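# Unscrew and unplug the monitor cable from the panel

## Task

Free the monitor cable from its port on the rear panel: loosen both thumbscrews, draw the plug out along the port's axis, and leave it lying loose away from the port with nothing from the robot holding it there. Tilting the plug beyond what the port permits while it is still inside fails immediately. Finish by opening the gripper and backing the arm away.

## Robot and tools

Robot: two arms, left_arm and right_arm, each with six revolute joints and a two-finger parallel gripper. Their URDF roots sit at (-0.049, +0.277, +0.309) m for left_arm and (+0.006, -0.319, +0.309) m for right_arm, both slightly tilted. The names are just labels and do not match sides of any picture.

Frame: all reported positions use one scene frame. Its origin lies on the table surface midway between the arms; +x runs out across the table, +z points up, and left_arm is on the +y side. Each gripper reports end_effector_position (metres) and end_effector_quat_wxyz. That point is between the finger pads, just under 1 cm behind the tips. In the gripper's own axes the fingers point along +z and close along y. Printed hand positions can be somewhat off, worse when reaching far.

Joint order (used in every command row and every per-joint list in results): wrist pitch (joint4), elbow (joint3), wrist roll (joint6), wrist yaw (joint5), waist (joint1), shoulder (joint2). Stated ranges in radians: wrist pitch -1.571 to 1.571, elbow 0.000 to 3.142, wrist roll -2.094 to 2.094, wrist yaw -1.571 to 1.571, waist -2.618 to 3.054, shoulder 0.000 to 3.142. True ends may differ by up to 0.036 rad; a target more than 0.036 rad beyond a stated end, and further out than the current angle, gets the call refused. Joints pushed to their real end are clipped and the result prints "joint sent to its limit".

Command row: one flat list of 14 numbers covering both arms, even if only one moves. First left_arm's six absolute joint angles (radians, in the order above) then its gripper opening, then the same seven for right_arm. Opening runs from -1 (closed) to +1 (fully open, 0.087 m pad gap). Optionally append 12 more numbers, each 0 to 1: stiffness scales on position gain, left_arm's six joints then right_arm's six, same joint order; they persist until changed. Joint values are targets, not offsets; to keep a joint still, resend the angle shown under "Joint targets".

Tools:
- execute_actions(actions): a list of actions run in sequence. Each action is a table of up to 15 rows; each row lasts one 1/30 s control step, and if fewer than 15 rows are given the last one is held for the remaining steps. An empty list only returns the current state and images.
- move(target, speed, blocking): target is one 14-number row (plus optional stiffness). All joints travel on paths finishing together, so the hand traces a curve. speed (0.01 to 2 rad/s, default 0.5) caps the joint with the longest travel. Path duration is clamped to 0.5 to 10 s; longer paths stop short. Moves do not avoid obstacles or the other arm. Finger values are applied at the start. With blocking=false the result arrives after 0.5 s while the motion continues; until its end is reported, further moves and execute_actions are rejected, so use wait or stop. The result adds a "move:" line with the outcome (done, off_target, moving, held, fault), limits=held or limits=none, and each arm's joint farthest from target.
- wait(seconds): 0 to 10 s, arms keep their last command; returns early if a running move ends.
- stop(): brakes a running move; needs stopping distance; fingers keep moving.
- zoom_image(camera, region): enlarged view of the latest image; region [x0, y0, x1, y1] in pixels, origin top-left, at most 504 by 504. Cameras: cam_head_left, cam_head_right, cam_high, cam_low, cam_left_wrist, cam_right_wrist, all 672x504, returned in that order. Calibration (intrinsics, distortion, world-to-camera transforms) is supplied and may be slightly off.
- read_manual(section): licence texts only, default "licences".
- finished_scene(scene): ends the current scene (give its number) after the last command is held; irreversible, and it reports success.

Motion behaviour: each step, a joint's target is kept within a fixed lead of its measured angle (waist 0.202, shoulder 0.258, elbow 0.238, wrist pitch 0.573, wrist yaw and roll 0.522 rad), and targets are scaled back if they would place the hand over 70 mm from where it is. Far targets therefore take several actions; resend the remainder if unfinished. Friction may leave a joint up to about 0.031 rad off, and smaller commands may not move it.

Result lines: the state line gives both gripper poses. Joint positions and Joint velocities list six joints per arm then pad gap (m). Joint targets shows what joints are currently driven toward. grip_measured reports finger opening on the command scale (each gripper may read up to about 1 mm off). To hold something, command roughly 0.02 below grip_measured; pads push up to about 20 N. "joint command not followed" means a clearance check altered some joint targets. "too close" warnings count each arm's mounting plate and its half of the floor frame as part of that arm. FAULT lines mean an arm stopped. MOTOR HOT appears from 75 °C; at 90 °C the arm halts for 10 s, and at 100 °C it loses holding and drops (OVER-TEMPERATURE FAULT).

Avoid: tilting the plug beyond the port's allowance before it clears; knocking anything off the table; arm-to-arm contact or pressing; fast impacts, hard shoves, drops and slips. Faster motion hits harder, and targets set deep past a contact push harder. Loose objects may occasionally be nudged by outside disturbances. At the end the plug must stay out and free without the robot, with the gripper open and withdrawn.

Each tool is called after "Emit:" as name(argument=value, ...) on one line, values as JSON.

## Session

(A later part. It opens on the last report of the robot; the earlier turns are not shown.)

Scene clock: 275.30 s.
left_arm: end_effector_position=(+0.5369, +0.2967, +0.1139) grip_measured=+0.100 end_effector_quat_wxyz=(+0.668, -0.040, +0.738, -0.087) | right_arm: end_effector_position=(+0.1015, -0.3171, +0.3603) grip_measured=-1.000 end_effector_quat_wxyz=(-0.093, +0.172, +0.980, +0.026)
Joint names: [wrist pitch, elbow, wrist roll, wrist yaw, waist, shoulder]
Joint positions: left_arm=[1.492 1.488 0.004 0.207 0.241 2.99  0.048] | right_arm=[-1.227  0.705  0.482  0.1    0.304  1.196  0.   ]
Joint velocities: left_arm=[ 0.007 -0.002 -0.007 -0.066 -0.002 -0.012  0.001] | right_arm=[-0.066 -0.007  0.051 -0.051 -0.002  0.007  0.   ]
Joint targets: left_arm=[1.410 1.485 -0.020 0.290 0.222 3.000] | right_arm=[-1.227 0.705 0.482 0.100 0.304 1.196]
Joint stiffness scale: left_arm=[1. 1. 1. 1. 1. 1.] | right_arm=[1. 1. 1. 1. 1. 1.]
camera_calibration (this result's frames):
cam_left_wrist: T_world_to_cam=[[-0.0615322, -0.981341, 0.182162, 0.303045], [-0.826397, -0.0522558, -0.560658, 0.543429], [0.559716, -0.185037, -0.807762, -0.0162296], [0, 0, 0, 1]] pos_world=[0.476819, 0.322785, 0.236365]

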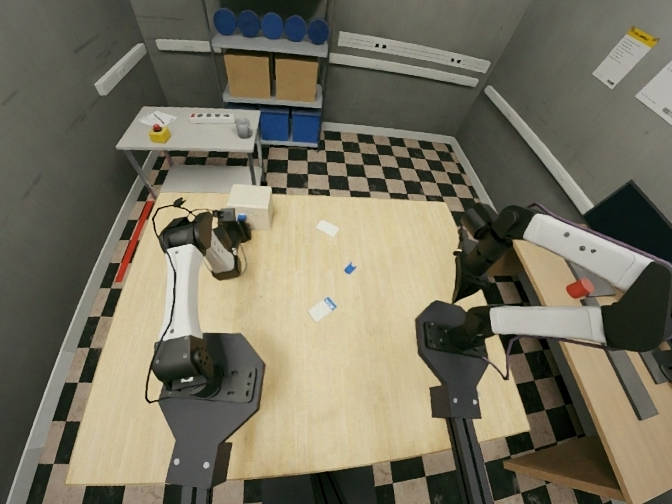

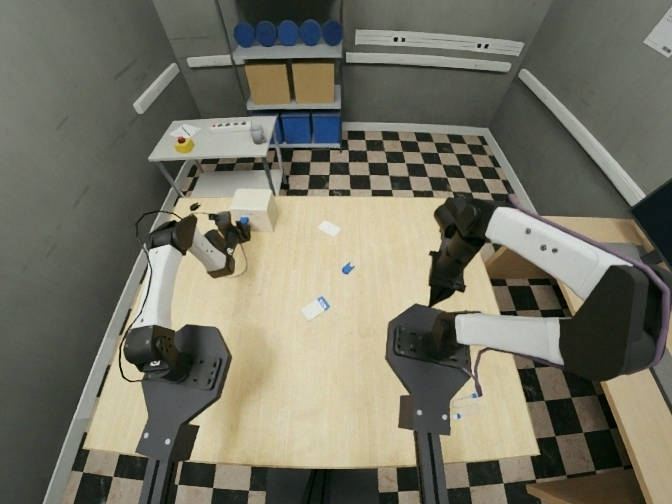

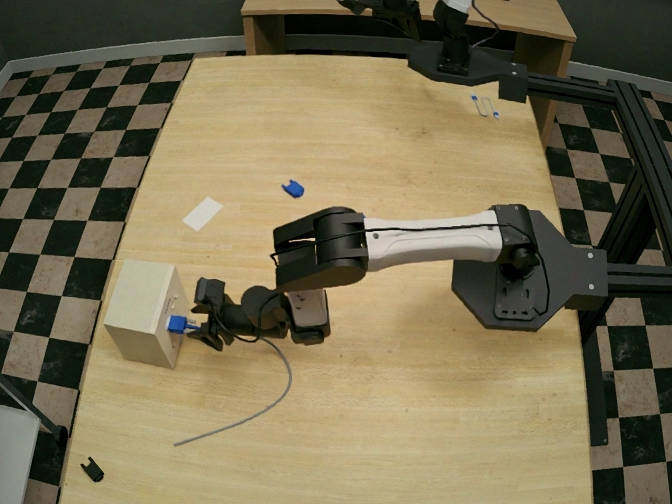

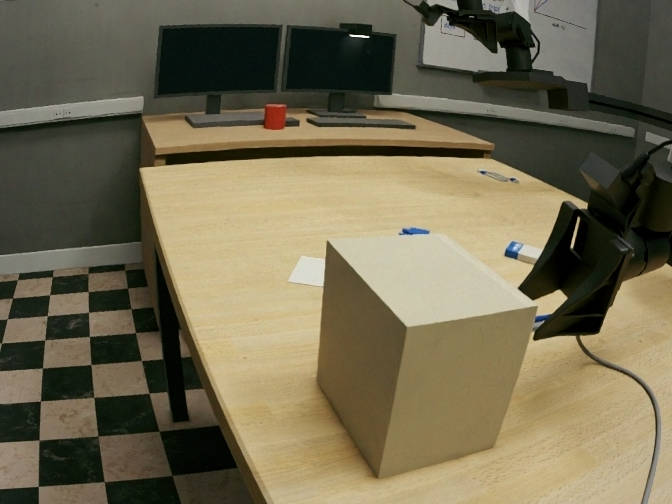

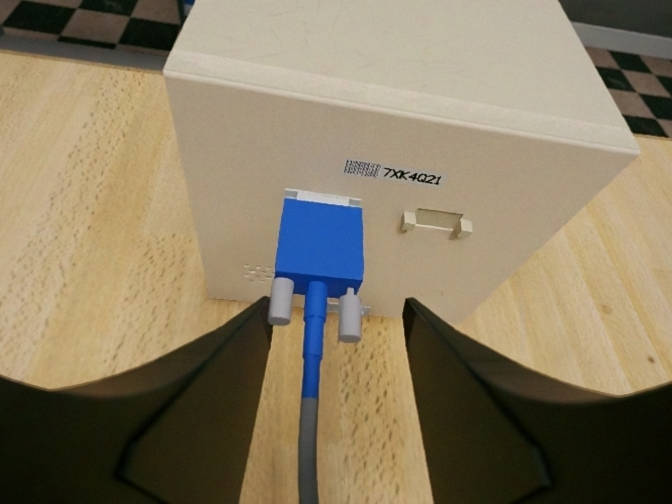

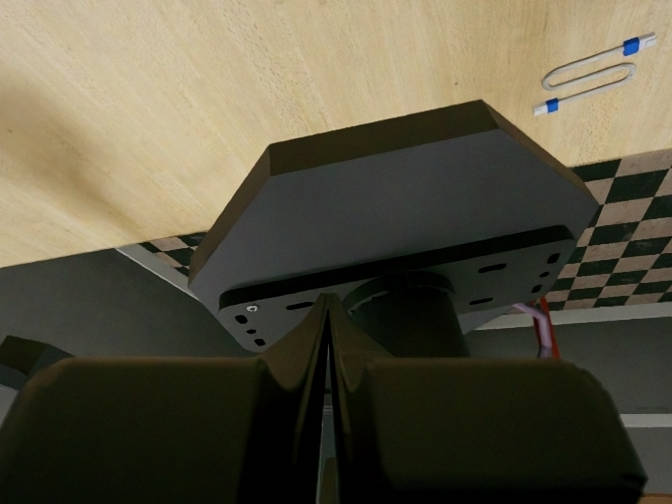

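Emit:
execute_actions(actions=[[[1.49,1.488,0,0.205,0.24,2.99,0.25,-1.227,0.705,0.482,0.1,0.304,1.196,-1],[1.49,1.488,0,0.205,0.24,2.99,0.25,-1.227,0.705,0.482,0.1,0.304,1.196,-1],[1.49,1.488,0,0.205,0.24,2.99,0.25,-1.227,0.705,0.482,0.1,0.304,1.196,-1],[1.49,1.488,0,0.205,0.24,2.99,0.25,-1.227,0.705,0.482,0.1,0.304,1.196,-1],[1.54,1.488,0,0.205,0.24,2.99,0.25,-1.227,0.705,0.482,0.1,0.304,1.196,-1]],[[1.53,1.488,0,0.21,0.24,2.99,0.1,-1.227,0.705,0.482,0.1,0.304,1.196,-1],[1.53,1.488,0,0.21,0.24,2.99,0.1,-1.227,0.705,0.482,0.1,0.304,1.196,-1],[1.53,1.488,0,0.21,0.24,2.99,0.1,-1.227,0.705,0.482,0.1,0.304,1.196,-1],[1.53,1.488,-0.02,0.29,0.222,2.995,0.1,-1.227,0.705,0.482,0.1,0.304,1.196,-1],[1.53,1.488,-0.02,0.29,0.222,2.995,0.1,-1.227,0.705,0.482,0.1,0.304,1.196,-1],[1.5,1.488,-0.02,0.29,0.222,2.995,0.1,-1.227,0.705,0.482,0.1,0.304,1.196,-1],[1.45,1.485,-0.02,0.29,0.222,3.0,0.1,-1.227,0.705,0.482,0.1,0.304,1.196,-1],[1.43,1.485,-0.02,0.29,0.222,3.0,0.1,-1.227,0.705,0.482,0.1,0.304,1.196,-1],[1.40,1.485,-0.02,0.29,0.222,3.0,0.1,-1.227,0.705,0.482,0.1,0.304,1.196,-1]],[[1.49,1.488,0,0.205,0.24,2.99,0.25,-1.227,0.705,0.482,0.1,0.304,1.196,-1],[1.49,1.488,0,0.205,0.24,2.99,0.25,-1.227,0.705,0.482,0.1,0.304,1.196,-1],[1.49,1.488,0,0.205,0.24,2.99,0.25,-1.227,0.705,0.482,0.1,0.304,1.196,-1],[1.49,1.488,0,0.205,0.24,2.99,0.25,-1.227,0.705,0.482,0.1,0.304,1.196,-1],[1.54,1.488,0,0.205,0.24,2.99,0.25,-1.227,0.705,0.482,0.1,0.304,1.196,-1]],[[1.53,1.488,0,0.21,0.24,2.99,0.1,-1.227,0.705,0.482,0.1,0.304,1.196,-1],[1.53,1.488,0,0.21,0.24,2.99,0.1,-1.227,0.705,0.482,0.1,0.304,1.196,-1],[1.53,1.488,0,0.21,0.24,2.99,0.1,-1.227,0.705,0.482,0.1,0.304,1.196,-1],[1.53,1.488,-0.02,0.29,0.222,2.995,0.1,-1.227,0.705,0.482,0.1,0.304,1.196,-1],[1.53,1.488,-0.02,0.29,0.222,2.995,0.1,-1.227,0.705,0.482,0.1,0.304,1.196,-1],[1.5,1.488,-0.02,0.29,0.222,2.995,0.1,-1.227,0.705,0.482,0.1,0.304,1.196,-1],[1.45,1.485,-0.02,0.29,0.222,3.0,0.1,-1.227,0.705,0.482,0.1,0.304,1.196,-1],[1.43,1.485,-0.02,0.29,0.222,3.0,0.1,-1.227,0.705,0.482,0.1,0.304,1.196,-1],[1.40,1.485,-0.02,0.29,0.222,3.0,0.1,-1.227,0.705,0.482,0.1,0.304,1.196,-1]]])

Emit:
zoom_image(camera="cam_left_wrist", region=[240,230,380,370])

Scene clock: 279.13 s.
left_arm: end_effector_position=(+0.5368, +0.2966, +0.1138) grip_measured=+0.101 end_effector_quat_wxyz=(+0.667, -0.039, +0.738, -0.090) | right_arm: end_effector_position=(+0.1015, -0.3171, +0.3603) grip_measured=-1.000 end_effector_quat_wxyz=(-0.093, +0.172, +0.980, +0.026)
Joint names: [wrist pitch, elbow, wrist roll, wrist yaw, waist, shoulder]
Joint positions: left_arm=[1.49  1.488 0.002 0.214 0.243 2.99  0.048] | right_arm=[-1.227  0.705  0.482  0.1    0.304  1.196  0.   ]
Joint velocities: left_arm=[-0.125 -0.002 -0.007 -0.037  0.002 -0.002 -0.001] | right_arm=[-0.037 -0.002 -0.022  0.007 -0.002  0.007  0.   ]
Joint targets: left_arm=[1.400 1.485 -0.020 0.290 0.222 3.000] | right_arm=[-1.227 0.705 0.482 0.100 0.304 1.196]
Joint stiffness scale: left_arm=[1. 1. 1. 1. 1. 1.] | right_arm=[1. 1. 1. 1. 1. 1.]
camera_calibration (this result's frames):
cam_left_wrist: T_world_to_cam=[[-0.0665999, -0.980505, 0.184864, 0.305176], [-0.827041, -0.0494001, -0.559968, 0.542682], [0.558183, -0.190184, -0.807627, -0.0139052], [0, 0, 0, 1]] pos_world=[0.476907, 0.323391, 0.236238]

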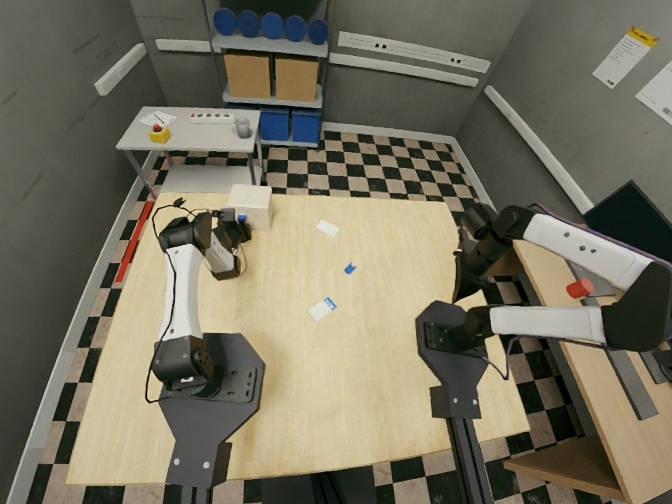

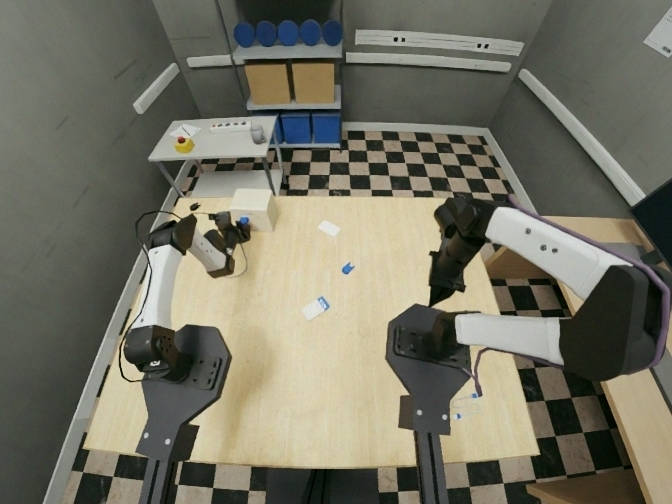

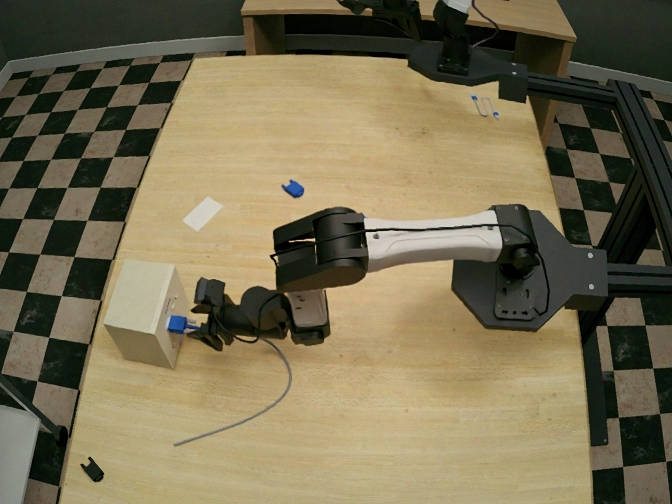

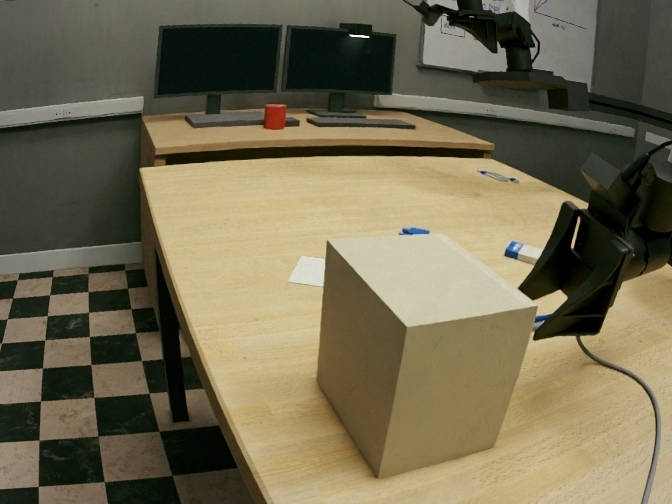

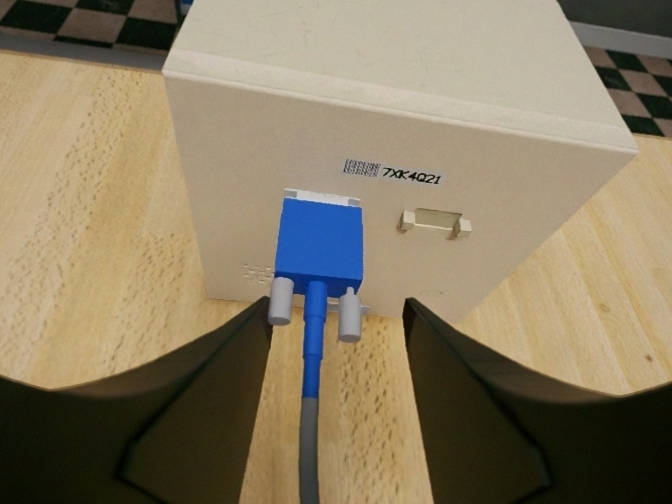

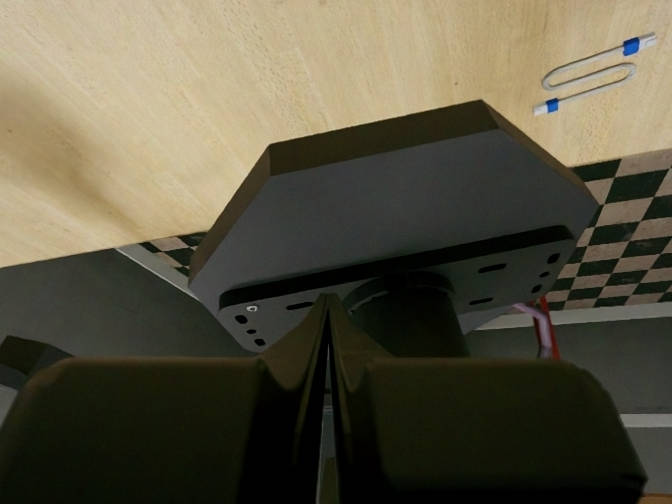

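Region (240, 230, 380, 370) of cam_left_wrist's 672x504 image, scaled by 3.600, with more detail than that image has.

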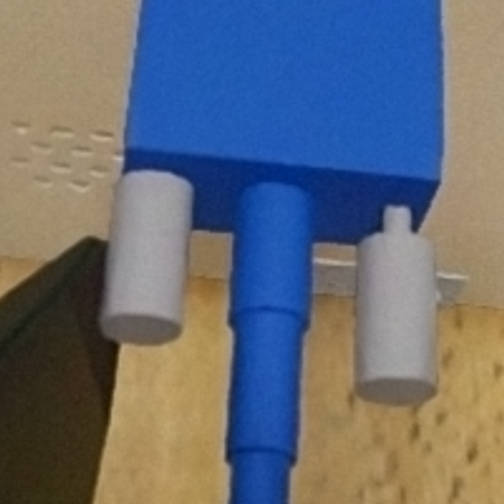

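Emit:
execute_actions(actions=[[[1.49,1.488,0,0.205,0.24,2.99,0.25,-1.227,0.705,0.482,0.1,0.304,1.196,-1],[1.49,1.488,0,0.205,0.24,2.99,0.25,-1.227,0.705,0.482,0.1,0.304,1.196,-1],[1.49,1.488,0,0.205,0.24,2.99,0.25,-1.227,0.705,0.482,0.1,0.304,1.196,-1],[1.52,1.488,0.195,0.195,0.245,2.99,0.1,-1.227,0.705,0.482,0.1,0.304,1.196,-1]],[[1.52,1.488,0.195,0.2,0.245,2.99,-0.18,-1.227,0.705,0.482,0.1,0.304,1.196,-1]],[[1.52,1.488,0.19,0.2,0.245,2.99,-0.22,-1.227,0.705,0.482,0.1,0.304,1.196,-1],[1.52,1.488,0.19,0.2,0.245,2.99,-0.23,-1.227,0.705,0.482,0.1,0.304,1.196,-1],[1.52,1.488,0.19,0.2,0.245,2.99,-0.24,-1.227,0.705,0.482,0.1,0.304,1.196,-1],[1.52,1.488,0.19,0.2,0.245,2.99,-0.25,-1.227,0.705,0.482,0.1,0.304,1.196,-1],[1.52,1.488,0.19,0.2,0.245,2.99,-0.26,-1.227,0.705,0.482,0.1,0.304,1.196,-1],[1.52,1.488,0.19,0.2,0.245,2.99,-0.27,-1.227,0.705,0.482,0.1,0.304,1.196,-1]]])

Emit:
zoom_image(camera="cam_left_wrist", region=[270,240,410,380])

Scene clock: 281.93 s.
left_arm: end_effector_position=(+0.5391, +0.3071, +0.1191) grip_measured=-0.269 end_effector_quat_wxyz=(+0.681, +0.027, +0.731, -0.021) | right_arm: end_effector_position=(+0.1015, -0.3171, +0.3603) grip_measured=-1.000 end_effector_quat_wxyz=(-0.093, +0.172, +0.980, +0.026)
Joint names: [wrist pitch, elbow, wrist roll, wrist yaw, waist, shoulder]
Joint positions: left_arm=[1.515 1.488 0.189 0.207 0.243 2.989 0.032] | right_arm=[-1.227  0.705  0.482  0.1    0.304  1.196  0.   ]
Joint velocities: left_arm=[ 0.022  0.017 -0.081 -0.022  0.012 -0.012 -0.   ] | right_arm=[ 0.007 -0.002  0.022  0.007  0.002 -0.007  0.   ]
Joint targets: left_arm=[1.520 1.488 0.190 0.200 0.245 2.990] | right_arm=[-1.227 0.705 0.482 0.100 0.304 1.196]
Joint stiffness scale: left_arm=[1. 1. 1. 1. 1. 1.] | right_arm=[1. 1. 1. 1. 1. 1.]
camera_calibration (this result's frames):
cam_left_wrist: T_world_to_cam=[[-0.0735595, -0.997274, -0.00584548, 0.346259], [-0.805531, 0.06287, -0.58921, 0.505515], [0.587971, -0.0386332, -0.807959, -0.0714955], [0, 0, 0, 1]] pos_world=[0.474716, 0.310771, 0.242113]

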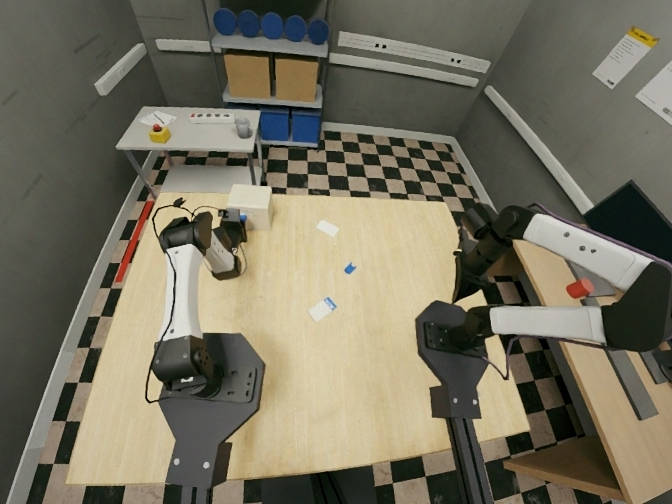

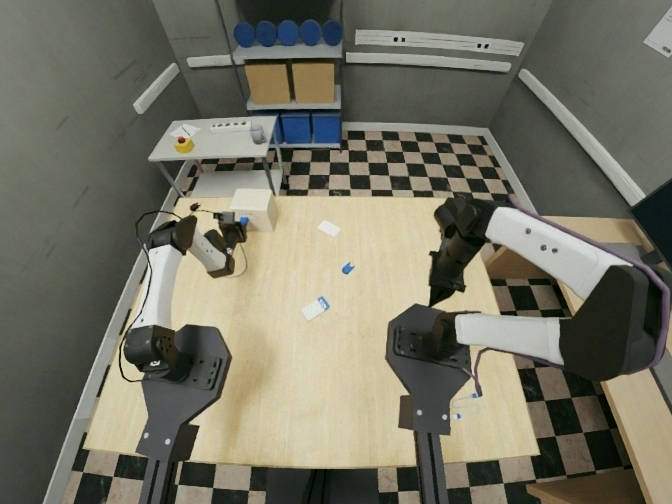

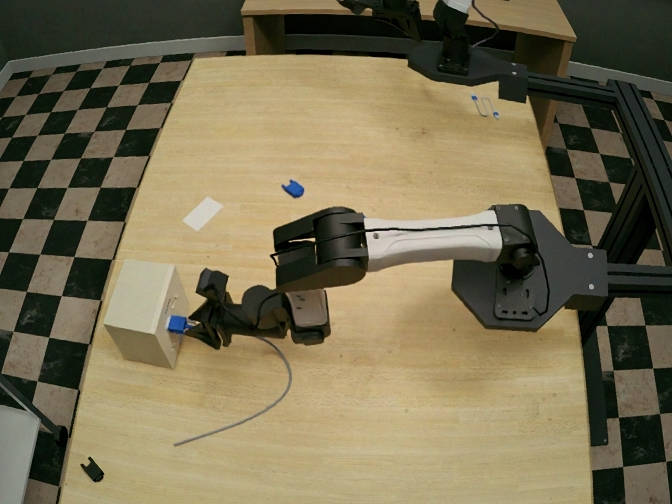

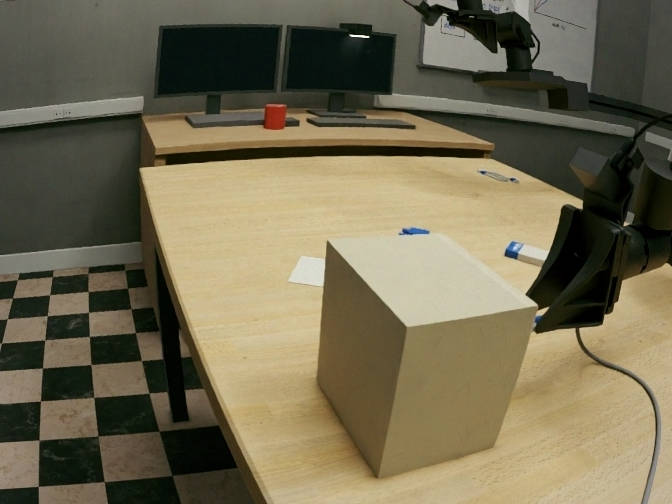

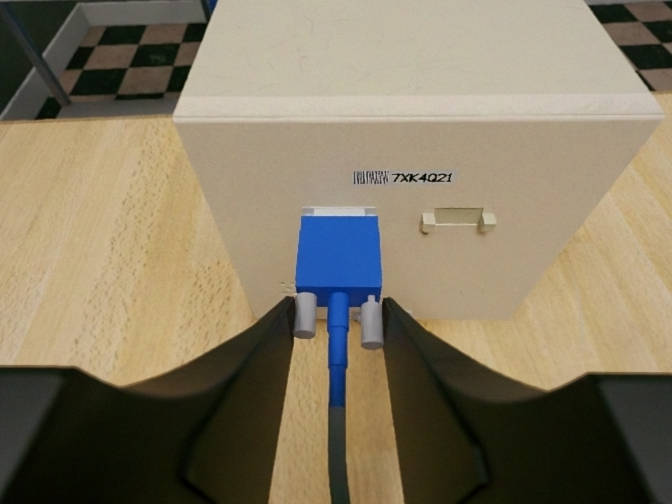

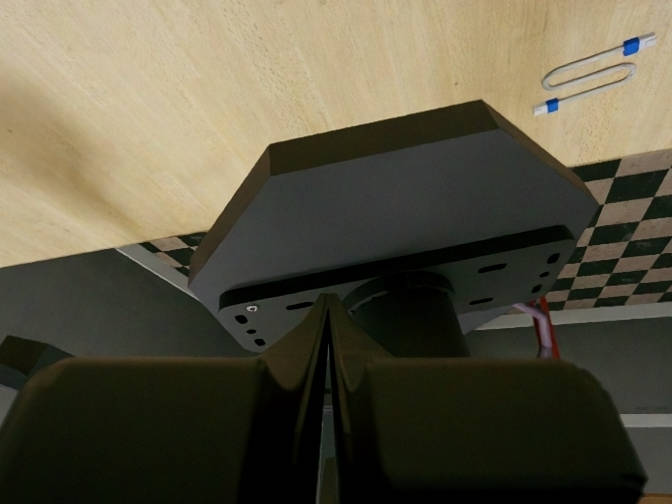

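Region (270, 240, 410, 380) of cam_left_wrist's 672x504 image, scaled by 3.600, with more detail than that image has.

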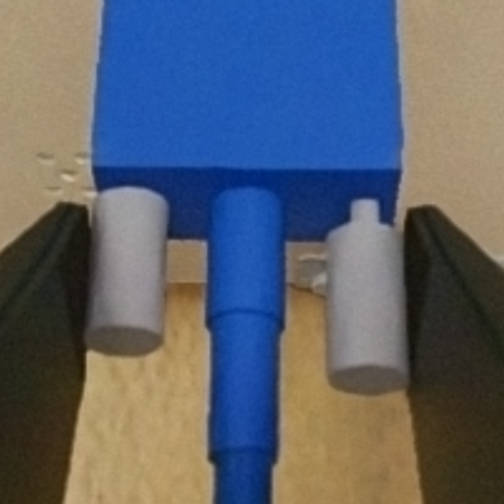

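Emit:
execute_actions(actions=[[[1.515,1.488,0.19,0.2,0.245,2.99,-0.3,-1.227,0.705,0.482,0.1,0.304,1.196,-1],[1.515,1.488,0.19,0.2,0.245,2.99,-0.3,-1.227,0.705,0.482,0.1,0.304,1.196,-1],[1.515,1.488,0.19,0.2,0.245,2.99,-0.3,-1.227,0.705,0.482,0.1,0.304,1.196,-1],[1.515,1.488,0.19,0.2,0.245,2.99,-0.3,-1.227,0.705,0.482,0.1,0.304,1.196,-1],[1.45,1.48,0.18,0.2,0.245,3.0,-0.3,-1.227,0.705,0.482,0.1,0.304,1.196,-1],[1.42,1.48,0.18,0.2,0.245,3.01,-0.3,-1.227,0.705,0.482,0.1,0.304,1.196,-1],[1.39,1.475,0.175,0.2,0.245,3.015,-0.3,-1.227,0.705,0.482,0.1,0.304,1.196,-1],[1.36,1.475,0.175,0.2,0.245,3.02,-0.3,-1.227,0.705,0.482,0.1,0.304,1.196,-1]]])

Emit:
zoom_image(camera="cam_left_wrist", region=[270,230,410,370])

Scene clock: 283.20 s.
left_arm: end_effector_position=(+0.5382, +0.3064, +0.1155) grip_measured=-0.291 end_effector_quat_wxyz=(+0.676, +0.027, +0.736, -0.023) | right_arm: end_effector_position=(+0.1015, -0.3171, +0.3603) grip_measured=-1.000 end_effector_quat_wxyz=(-0.093, +0.172, +0.980, +0.026)
Joint names: [wrist pitch, elbow, wrist roll, wrist yaw, waist, shoulder]
Joint positions: left_arm=[1.5   1.488 0.188 0.207 0.243 2.989 0.031] | right_arm=[-1.227  0.705  0.482  0.1    0.304  1.196  0.   ]
Joint velocities: left_arm=[-0.051  0.007 -0.051 -0.022 -0.017 -0.002 -0.001] | right_arm=[-0.022 -0.007 -0.037 -0.037 -0.007 -0.007  0.   ]
Joint targets: left_arm=[1.360 1.475 0.175 0.200 0.245 3.020] | right_arm=[-1.227 0.705 0.482 0.100 0.304 1.196]
Joint stiffness scale: left_arm=[1. 1. 1. 1. 1. 1.] | right_arm=[1. 1. 1. 1. 1. 1.]
camera_calibration (this result's frames):
cam_left_wrist: T_world_to_cam=[[-0.0756408, -0.997133, -0.00216653, 0.346137], [-0.813919, 0.0629974, -0.577552, 0.50585], [0.576033, -0.0419231, -0.816351, -0.0654425], [0, 0, 0, 1]] pos_world=[0.4756, 0.310534, 0.239481]

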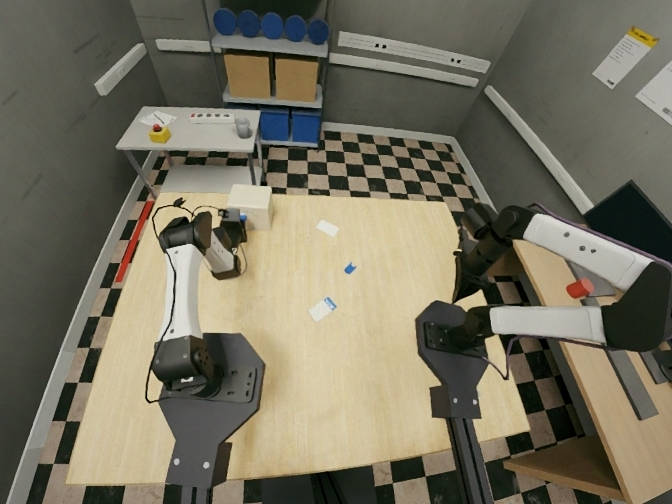

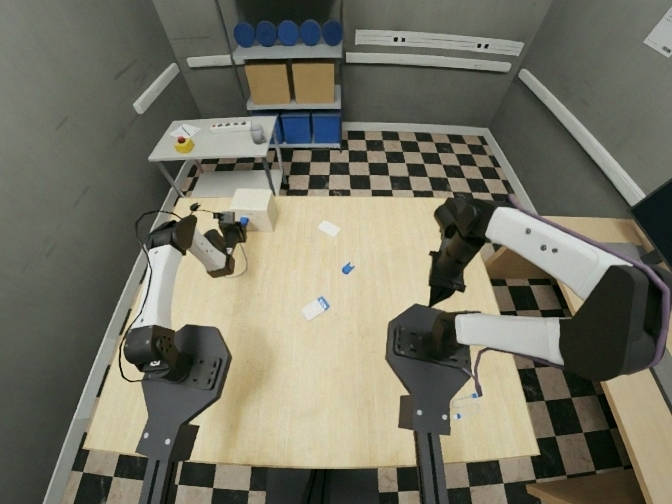

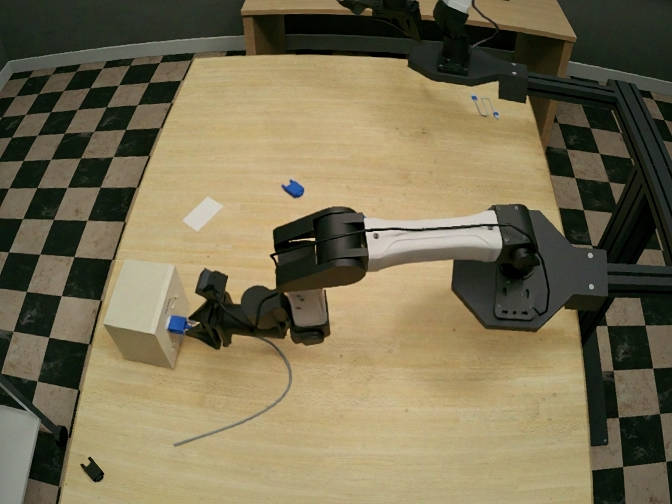

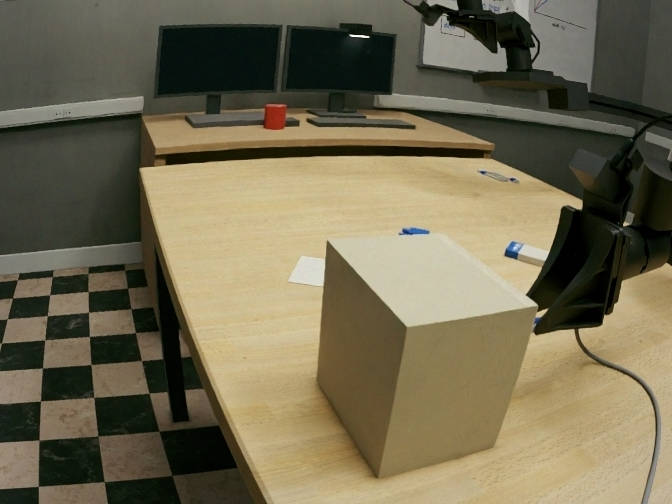

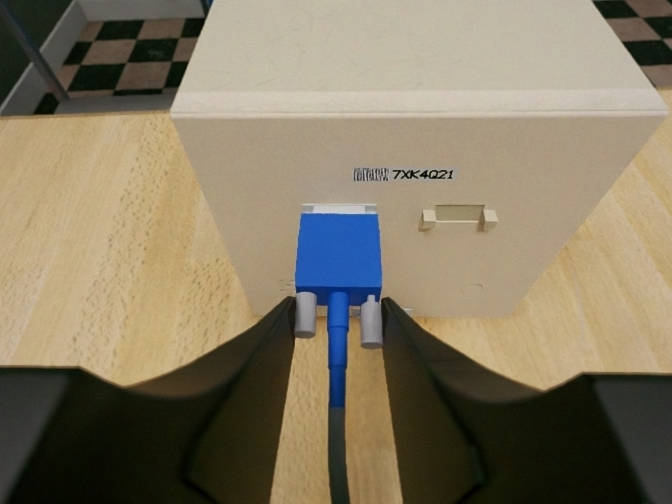

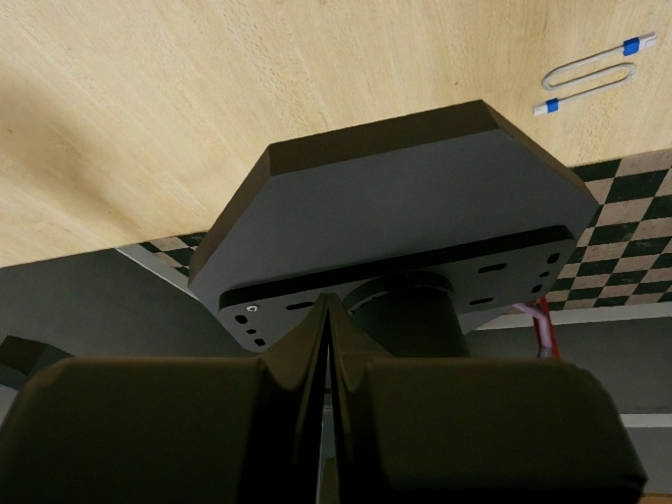

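Region (270, 230, 410, 370) of cam_left_wrist's 672x504 image, scaled by 3.600, with more detail than that image has.

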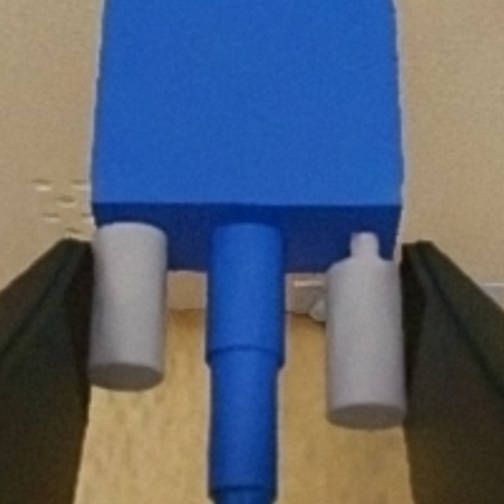

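Emit:
execute_actions(actions=[[[1.52,1.488,0.19,0.205,0.245,2.99,-0.3,-1.227,0.705,0.482,0.1,0.304,1.196,-1],[1.52,1.488,0.19,0.205,0.245,2.99,-0.3,-1.227,0.705,0.482,0.1,0.304,1.196,-1],[1.52,1.488,0.19,0.205,0.245,2.99,-0.3,-1.227,0.705,0.482,0.1,0.304,1.196,-1],[1.52,1.488,0.19,0.205,0.245,2.99,-0.3,-1.227,0.705,0.482,0.1,0.304,1.196,-1],[1.52,1.488,0.19,0.205,0.245,2.99,0.9,-1.227,0.705,0.482,0.1,0.304,1.196,-1]],[[1.54,1.56,-0.3,0.24,0.31,3.05,0.9,-1.227,0.705,0.482,0.1,0.304,1.196,-1]],[[1.56,1.628,-0.715,0.275,0.352,3.107,0.9,-1.227,0.705,0.482,0.1,0.304,1.196,-1]]])

Scene clock: 285.37 s.
left_arm: end_effector_position=(+0.5374, +0.3275, +0.1122) grip_measured=+0.900 end_effector_quat_wxyz=(+0.634, -0.294, +0.653, -0.293) | right_arm: end_effector_position=(+0.1015, -0.3171, +0.3603) grip_measured=-1.000 end_effector_quat_wxyz=(-0.093, +0.172, +0.980, +0.026)
Joint names: [wrist pitch, elbow, wrist roll, wrist yaw, waist, shoulder]
Joint positions: left_arm=[ 1.553  1.611 -0.693  0.263  0.349  3.092  0.083] | right_arm=[-1.227  0.705  0.482  0.1    0.304  1.196  0.   ]
Joint velocities: left_arm=[ 0.007 -0.012 -0.139 -0.037  0.022 -0.017  0.001] | right_arm=[ 0.051 -0.002 -0.037 -0.037 -0.017 -0.002  0.   ]
Joint targets: left_arm=[1.560 1.628 -0.715 0.275 0.352 3.107] | right_arm=[-1.227 0.705 0.482 0.100 0.304 1.196]
Joint stiffness scale: left_arm=[1. 1. 1. 1. 1. 1.] | right_arm=[1. 1. 1. 1. 1. 1.]
camera_calibration (this result's frames):
cam_left_wrist: T_world_to_cam=[[0.0076161, -0.656802, 0.754024, 0.126006], [-0.779501, -0.476214, -0.406939, 0.640889], [0.626355, -0.584663, -0.515605, 0.0501557], [0, 0, 0, 1]] pos_world=[0.467198, 0.417286, 0.191651]

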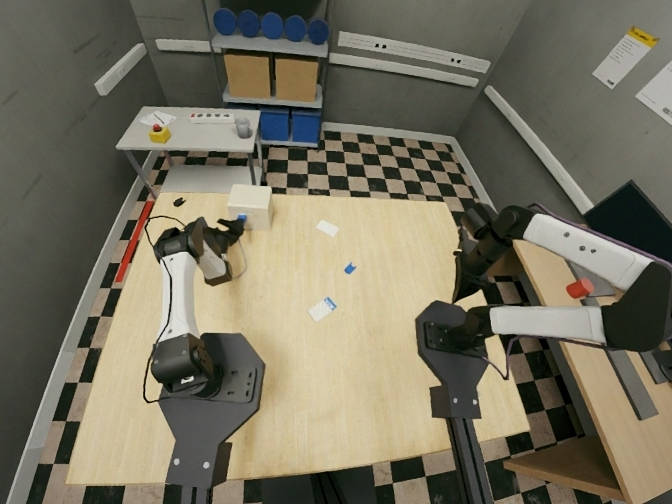

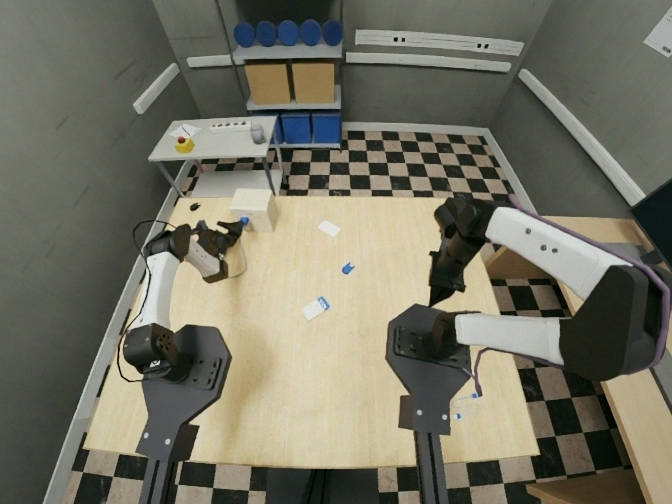

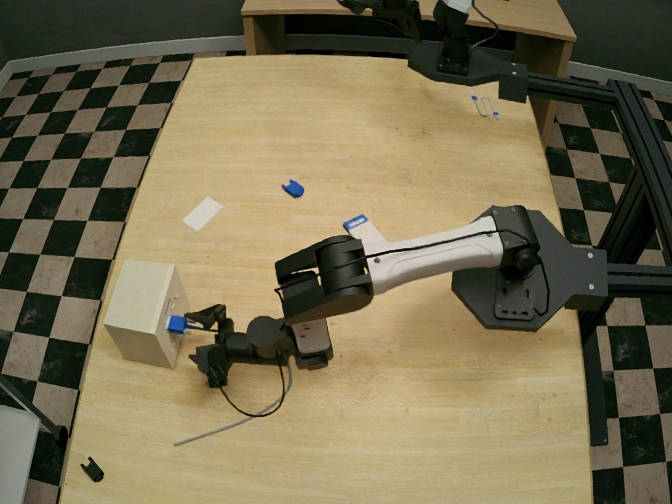

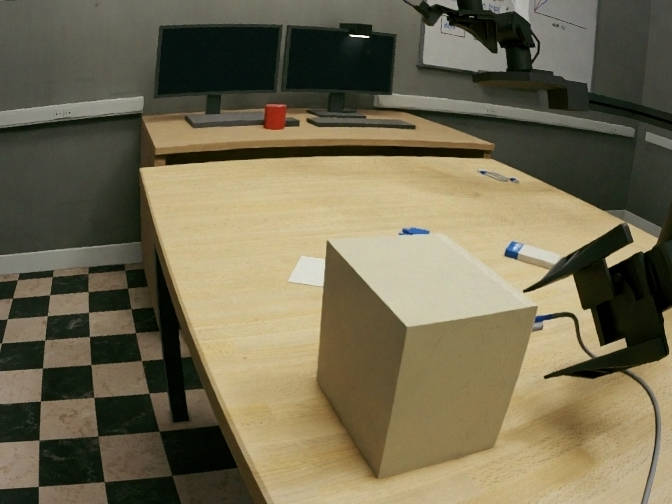

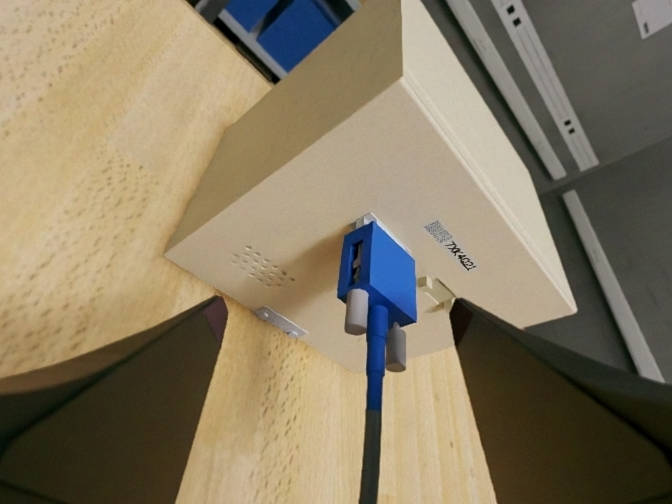

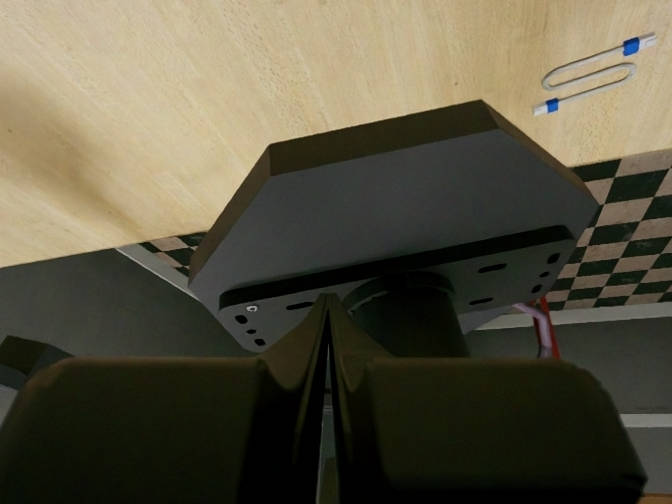

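Emit:
execute_actions(actions=[[[1.555,1.641,-0.71,0.308,0.349,3.095,0.9,-1.227,0.705,0.482,0.1,0.304,1.196,-1]]])

Scene clock: 286.13 s.
left_arm: end_effector_position=(+0.5406, +0.3232, +0.1183) grip_measured=+0.900 end_effector_quat_wxyz=(+0.635, -0.284, +0.649, -0.308) | right_arm: end_effector_position=(+0.1015, -0.3171, +0.3603) grip_measured=-1.000 end_effector_quat_wxyz=(-0.093, +0.172, +0.980, +0.026)
Joint names: [wrist pitch, elbow, wrist roll, wrist yaw, waist, shoulder]
Joint positions: left_arm=[ 1.555  1.626 -0.706  0.296  0.349  3.092  0.083] | right_arm=[-1.227  0.705  0.482  0.1    0.304  1.196  0.   ]
Joint velocities: left_arm=[-0.051 -0.012  0.022 -0.007  0.017  0.012 -0.001] | right_arm=[-0.066  0.002 -0.007 -0.037  0.002 -0.002  0.   ]
Joint targets: left_arm=[1.555 1.641 -0.710 0.308 0.349 3.095] | right_arm=[-1.227 0.705 0.482 0.100 0.304 1.196]
Joint stiffness scale: left_arm=[1. 1. 1. 1. 1. 1.] | right_arm=[1. 1. 1. 1. 1. 1.]
camera_calibration (this result's frames):
cam_left_wrist: T_world_to_cam=[[-0.0284539, -0.64952, 0.759812, 0.135053], [-0.784809, -0.456252, -0.419414, 0.641695], [0.619084, -0.608242, -0.496767, 0.0581083], [0, 0, 0, 1]] pos_world=[0.471477, 0.415838, 0.195387]

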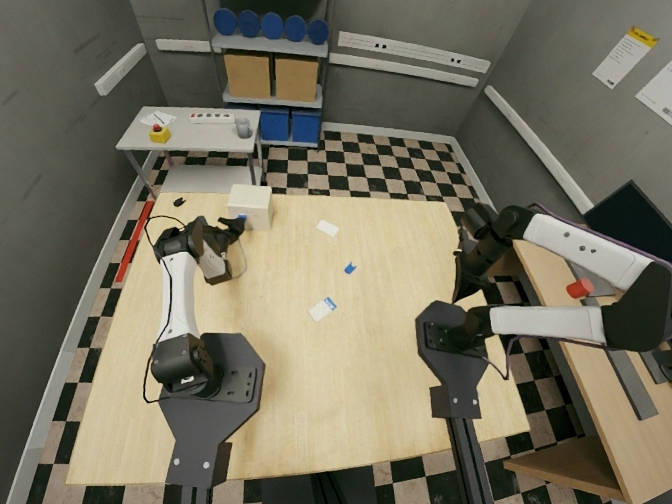

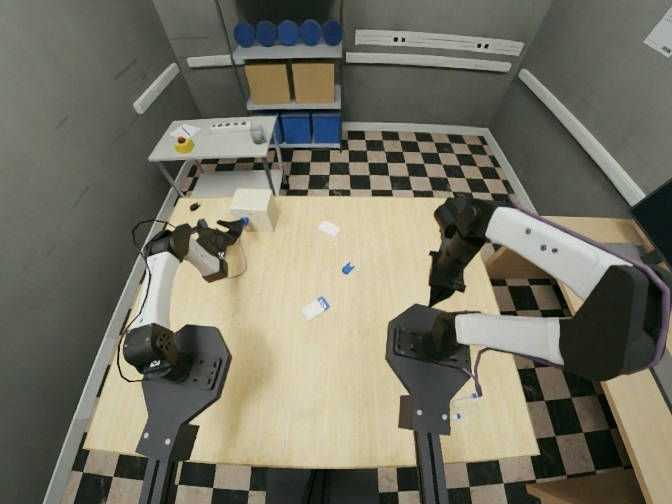

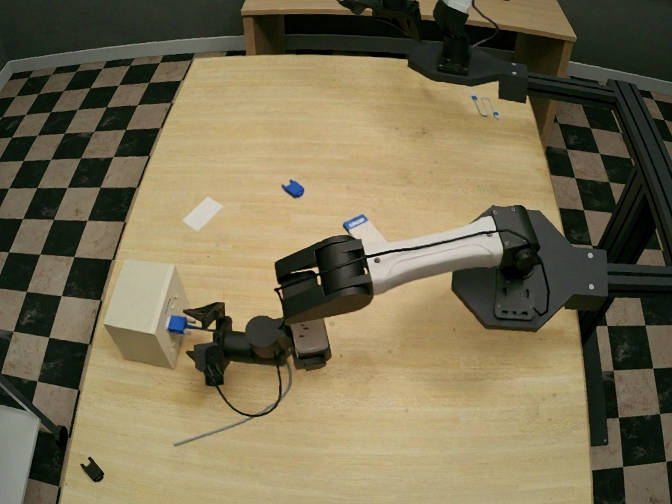

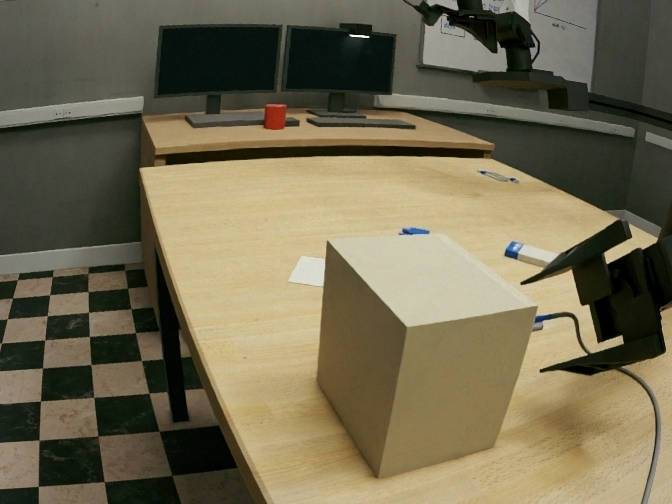

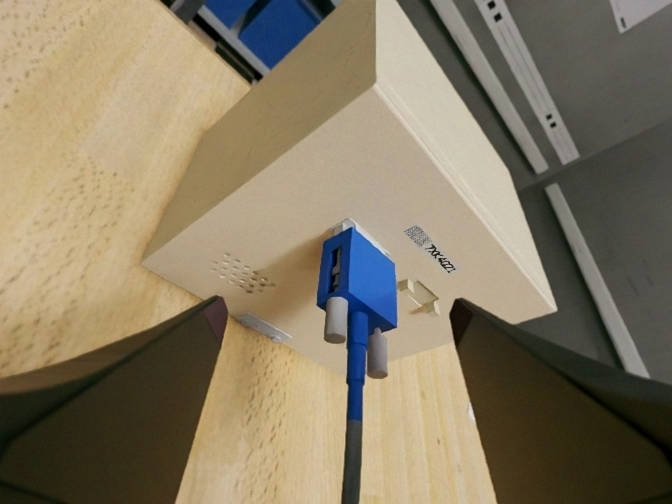

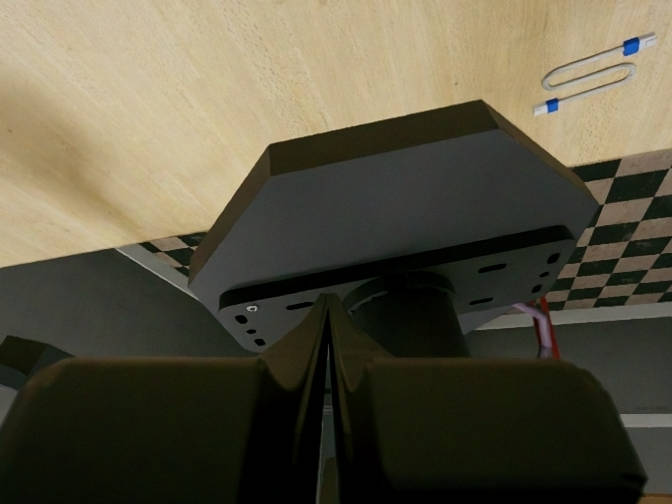

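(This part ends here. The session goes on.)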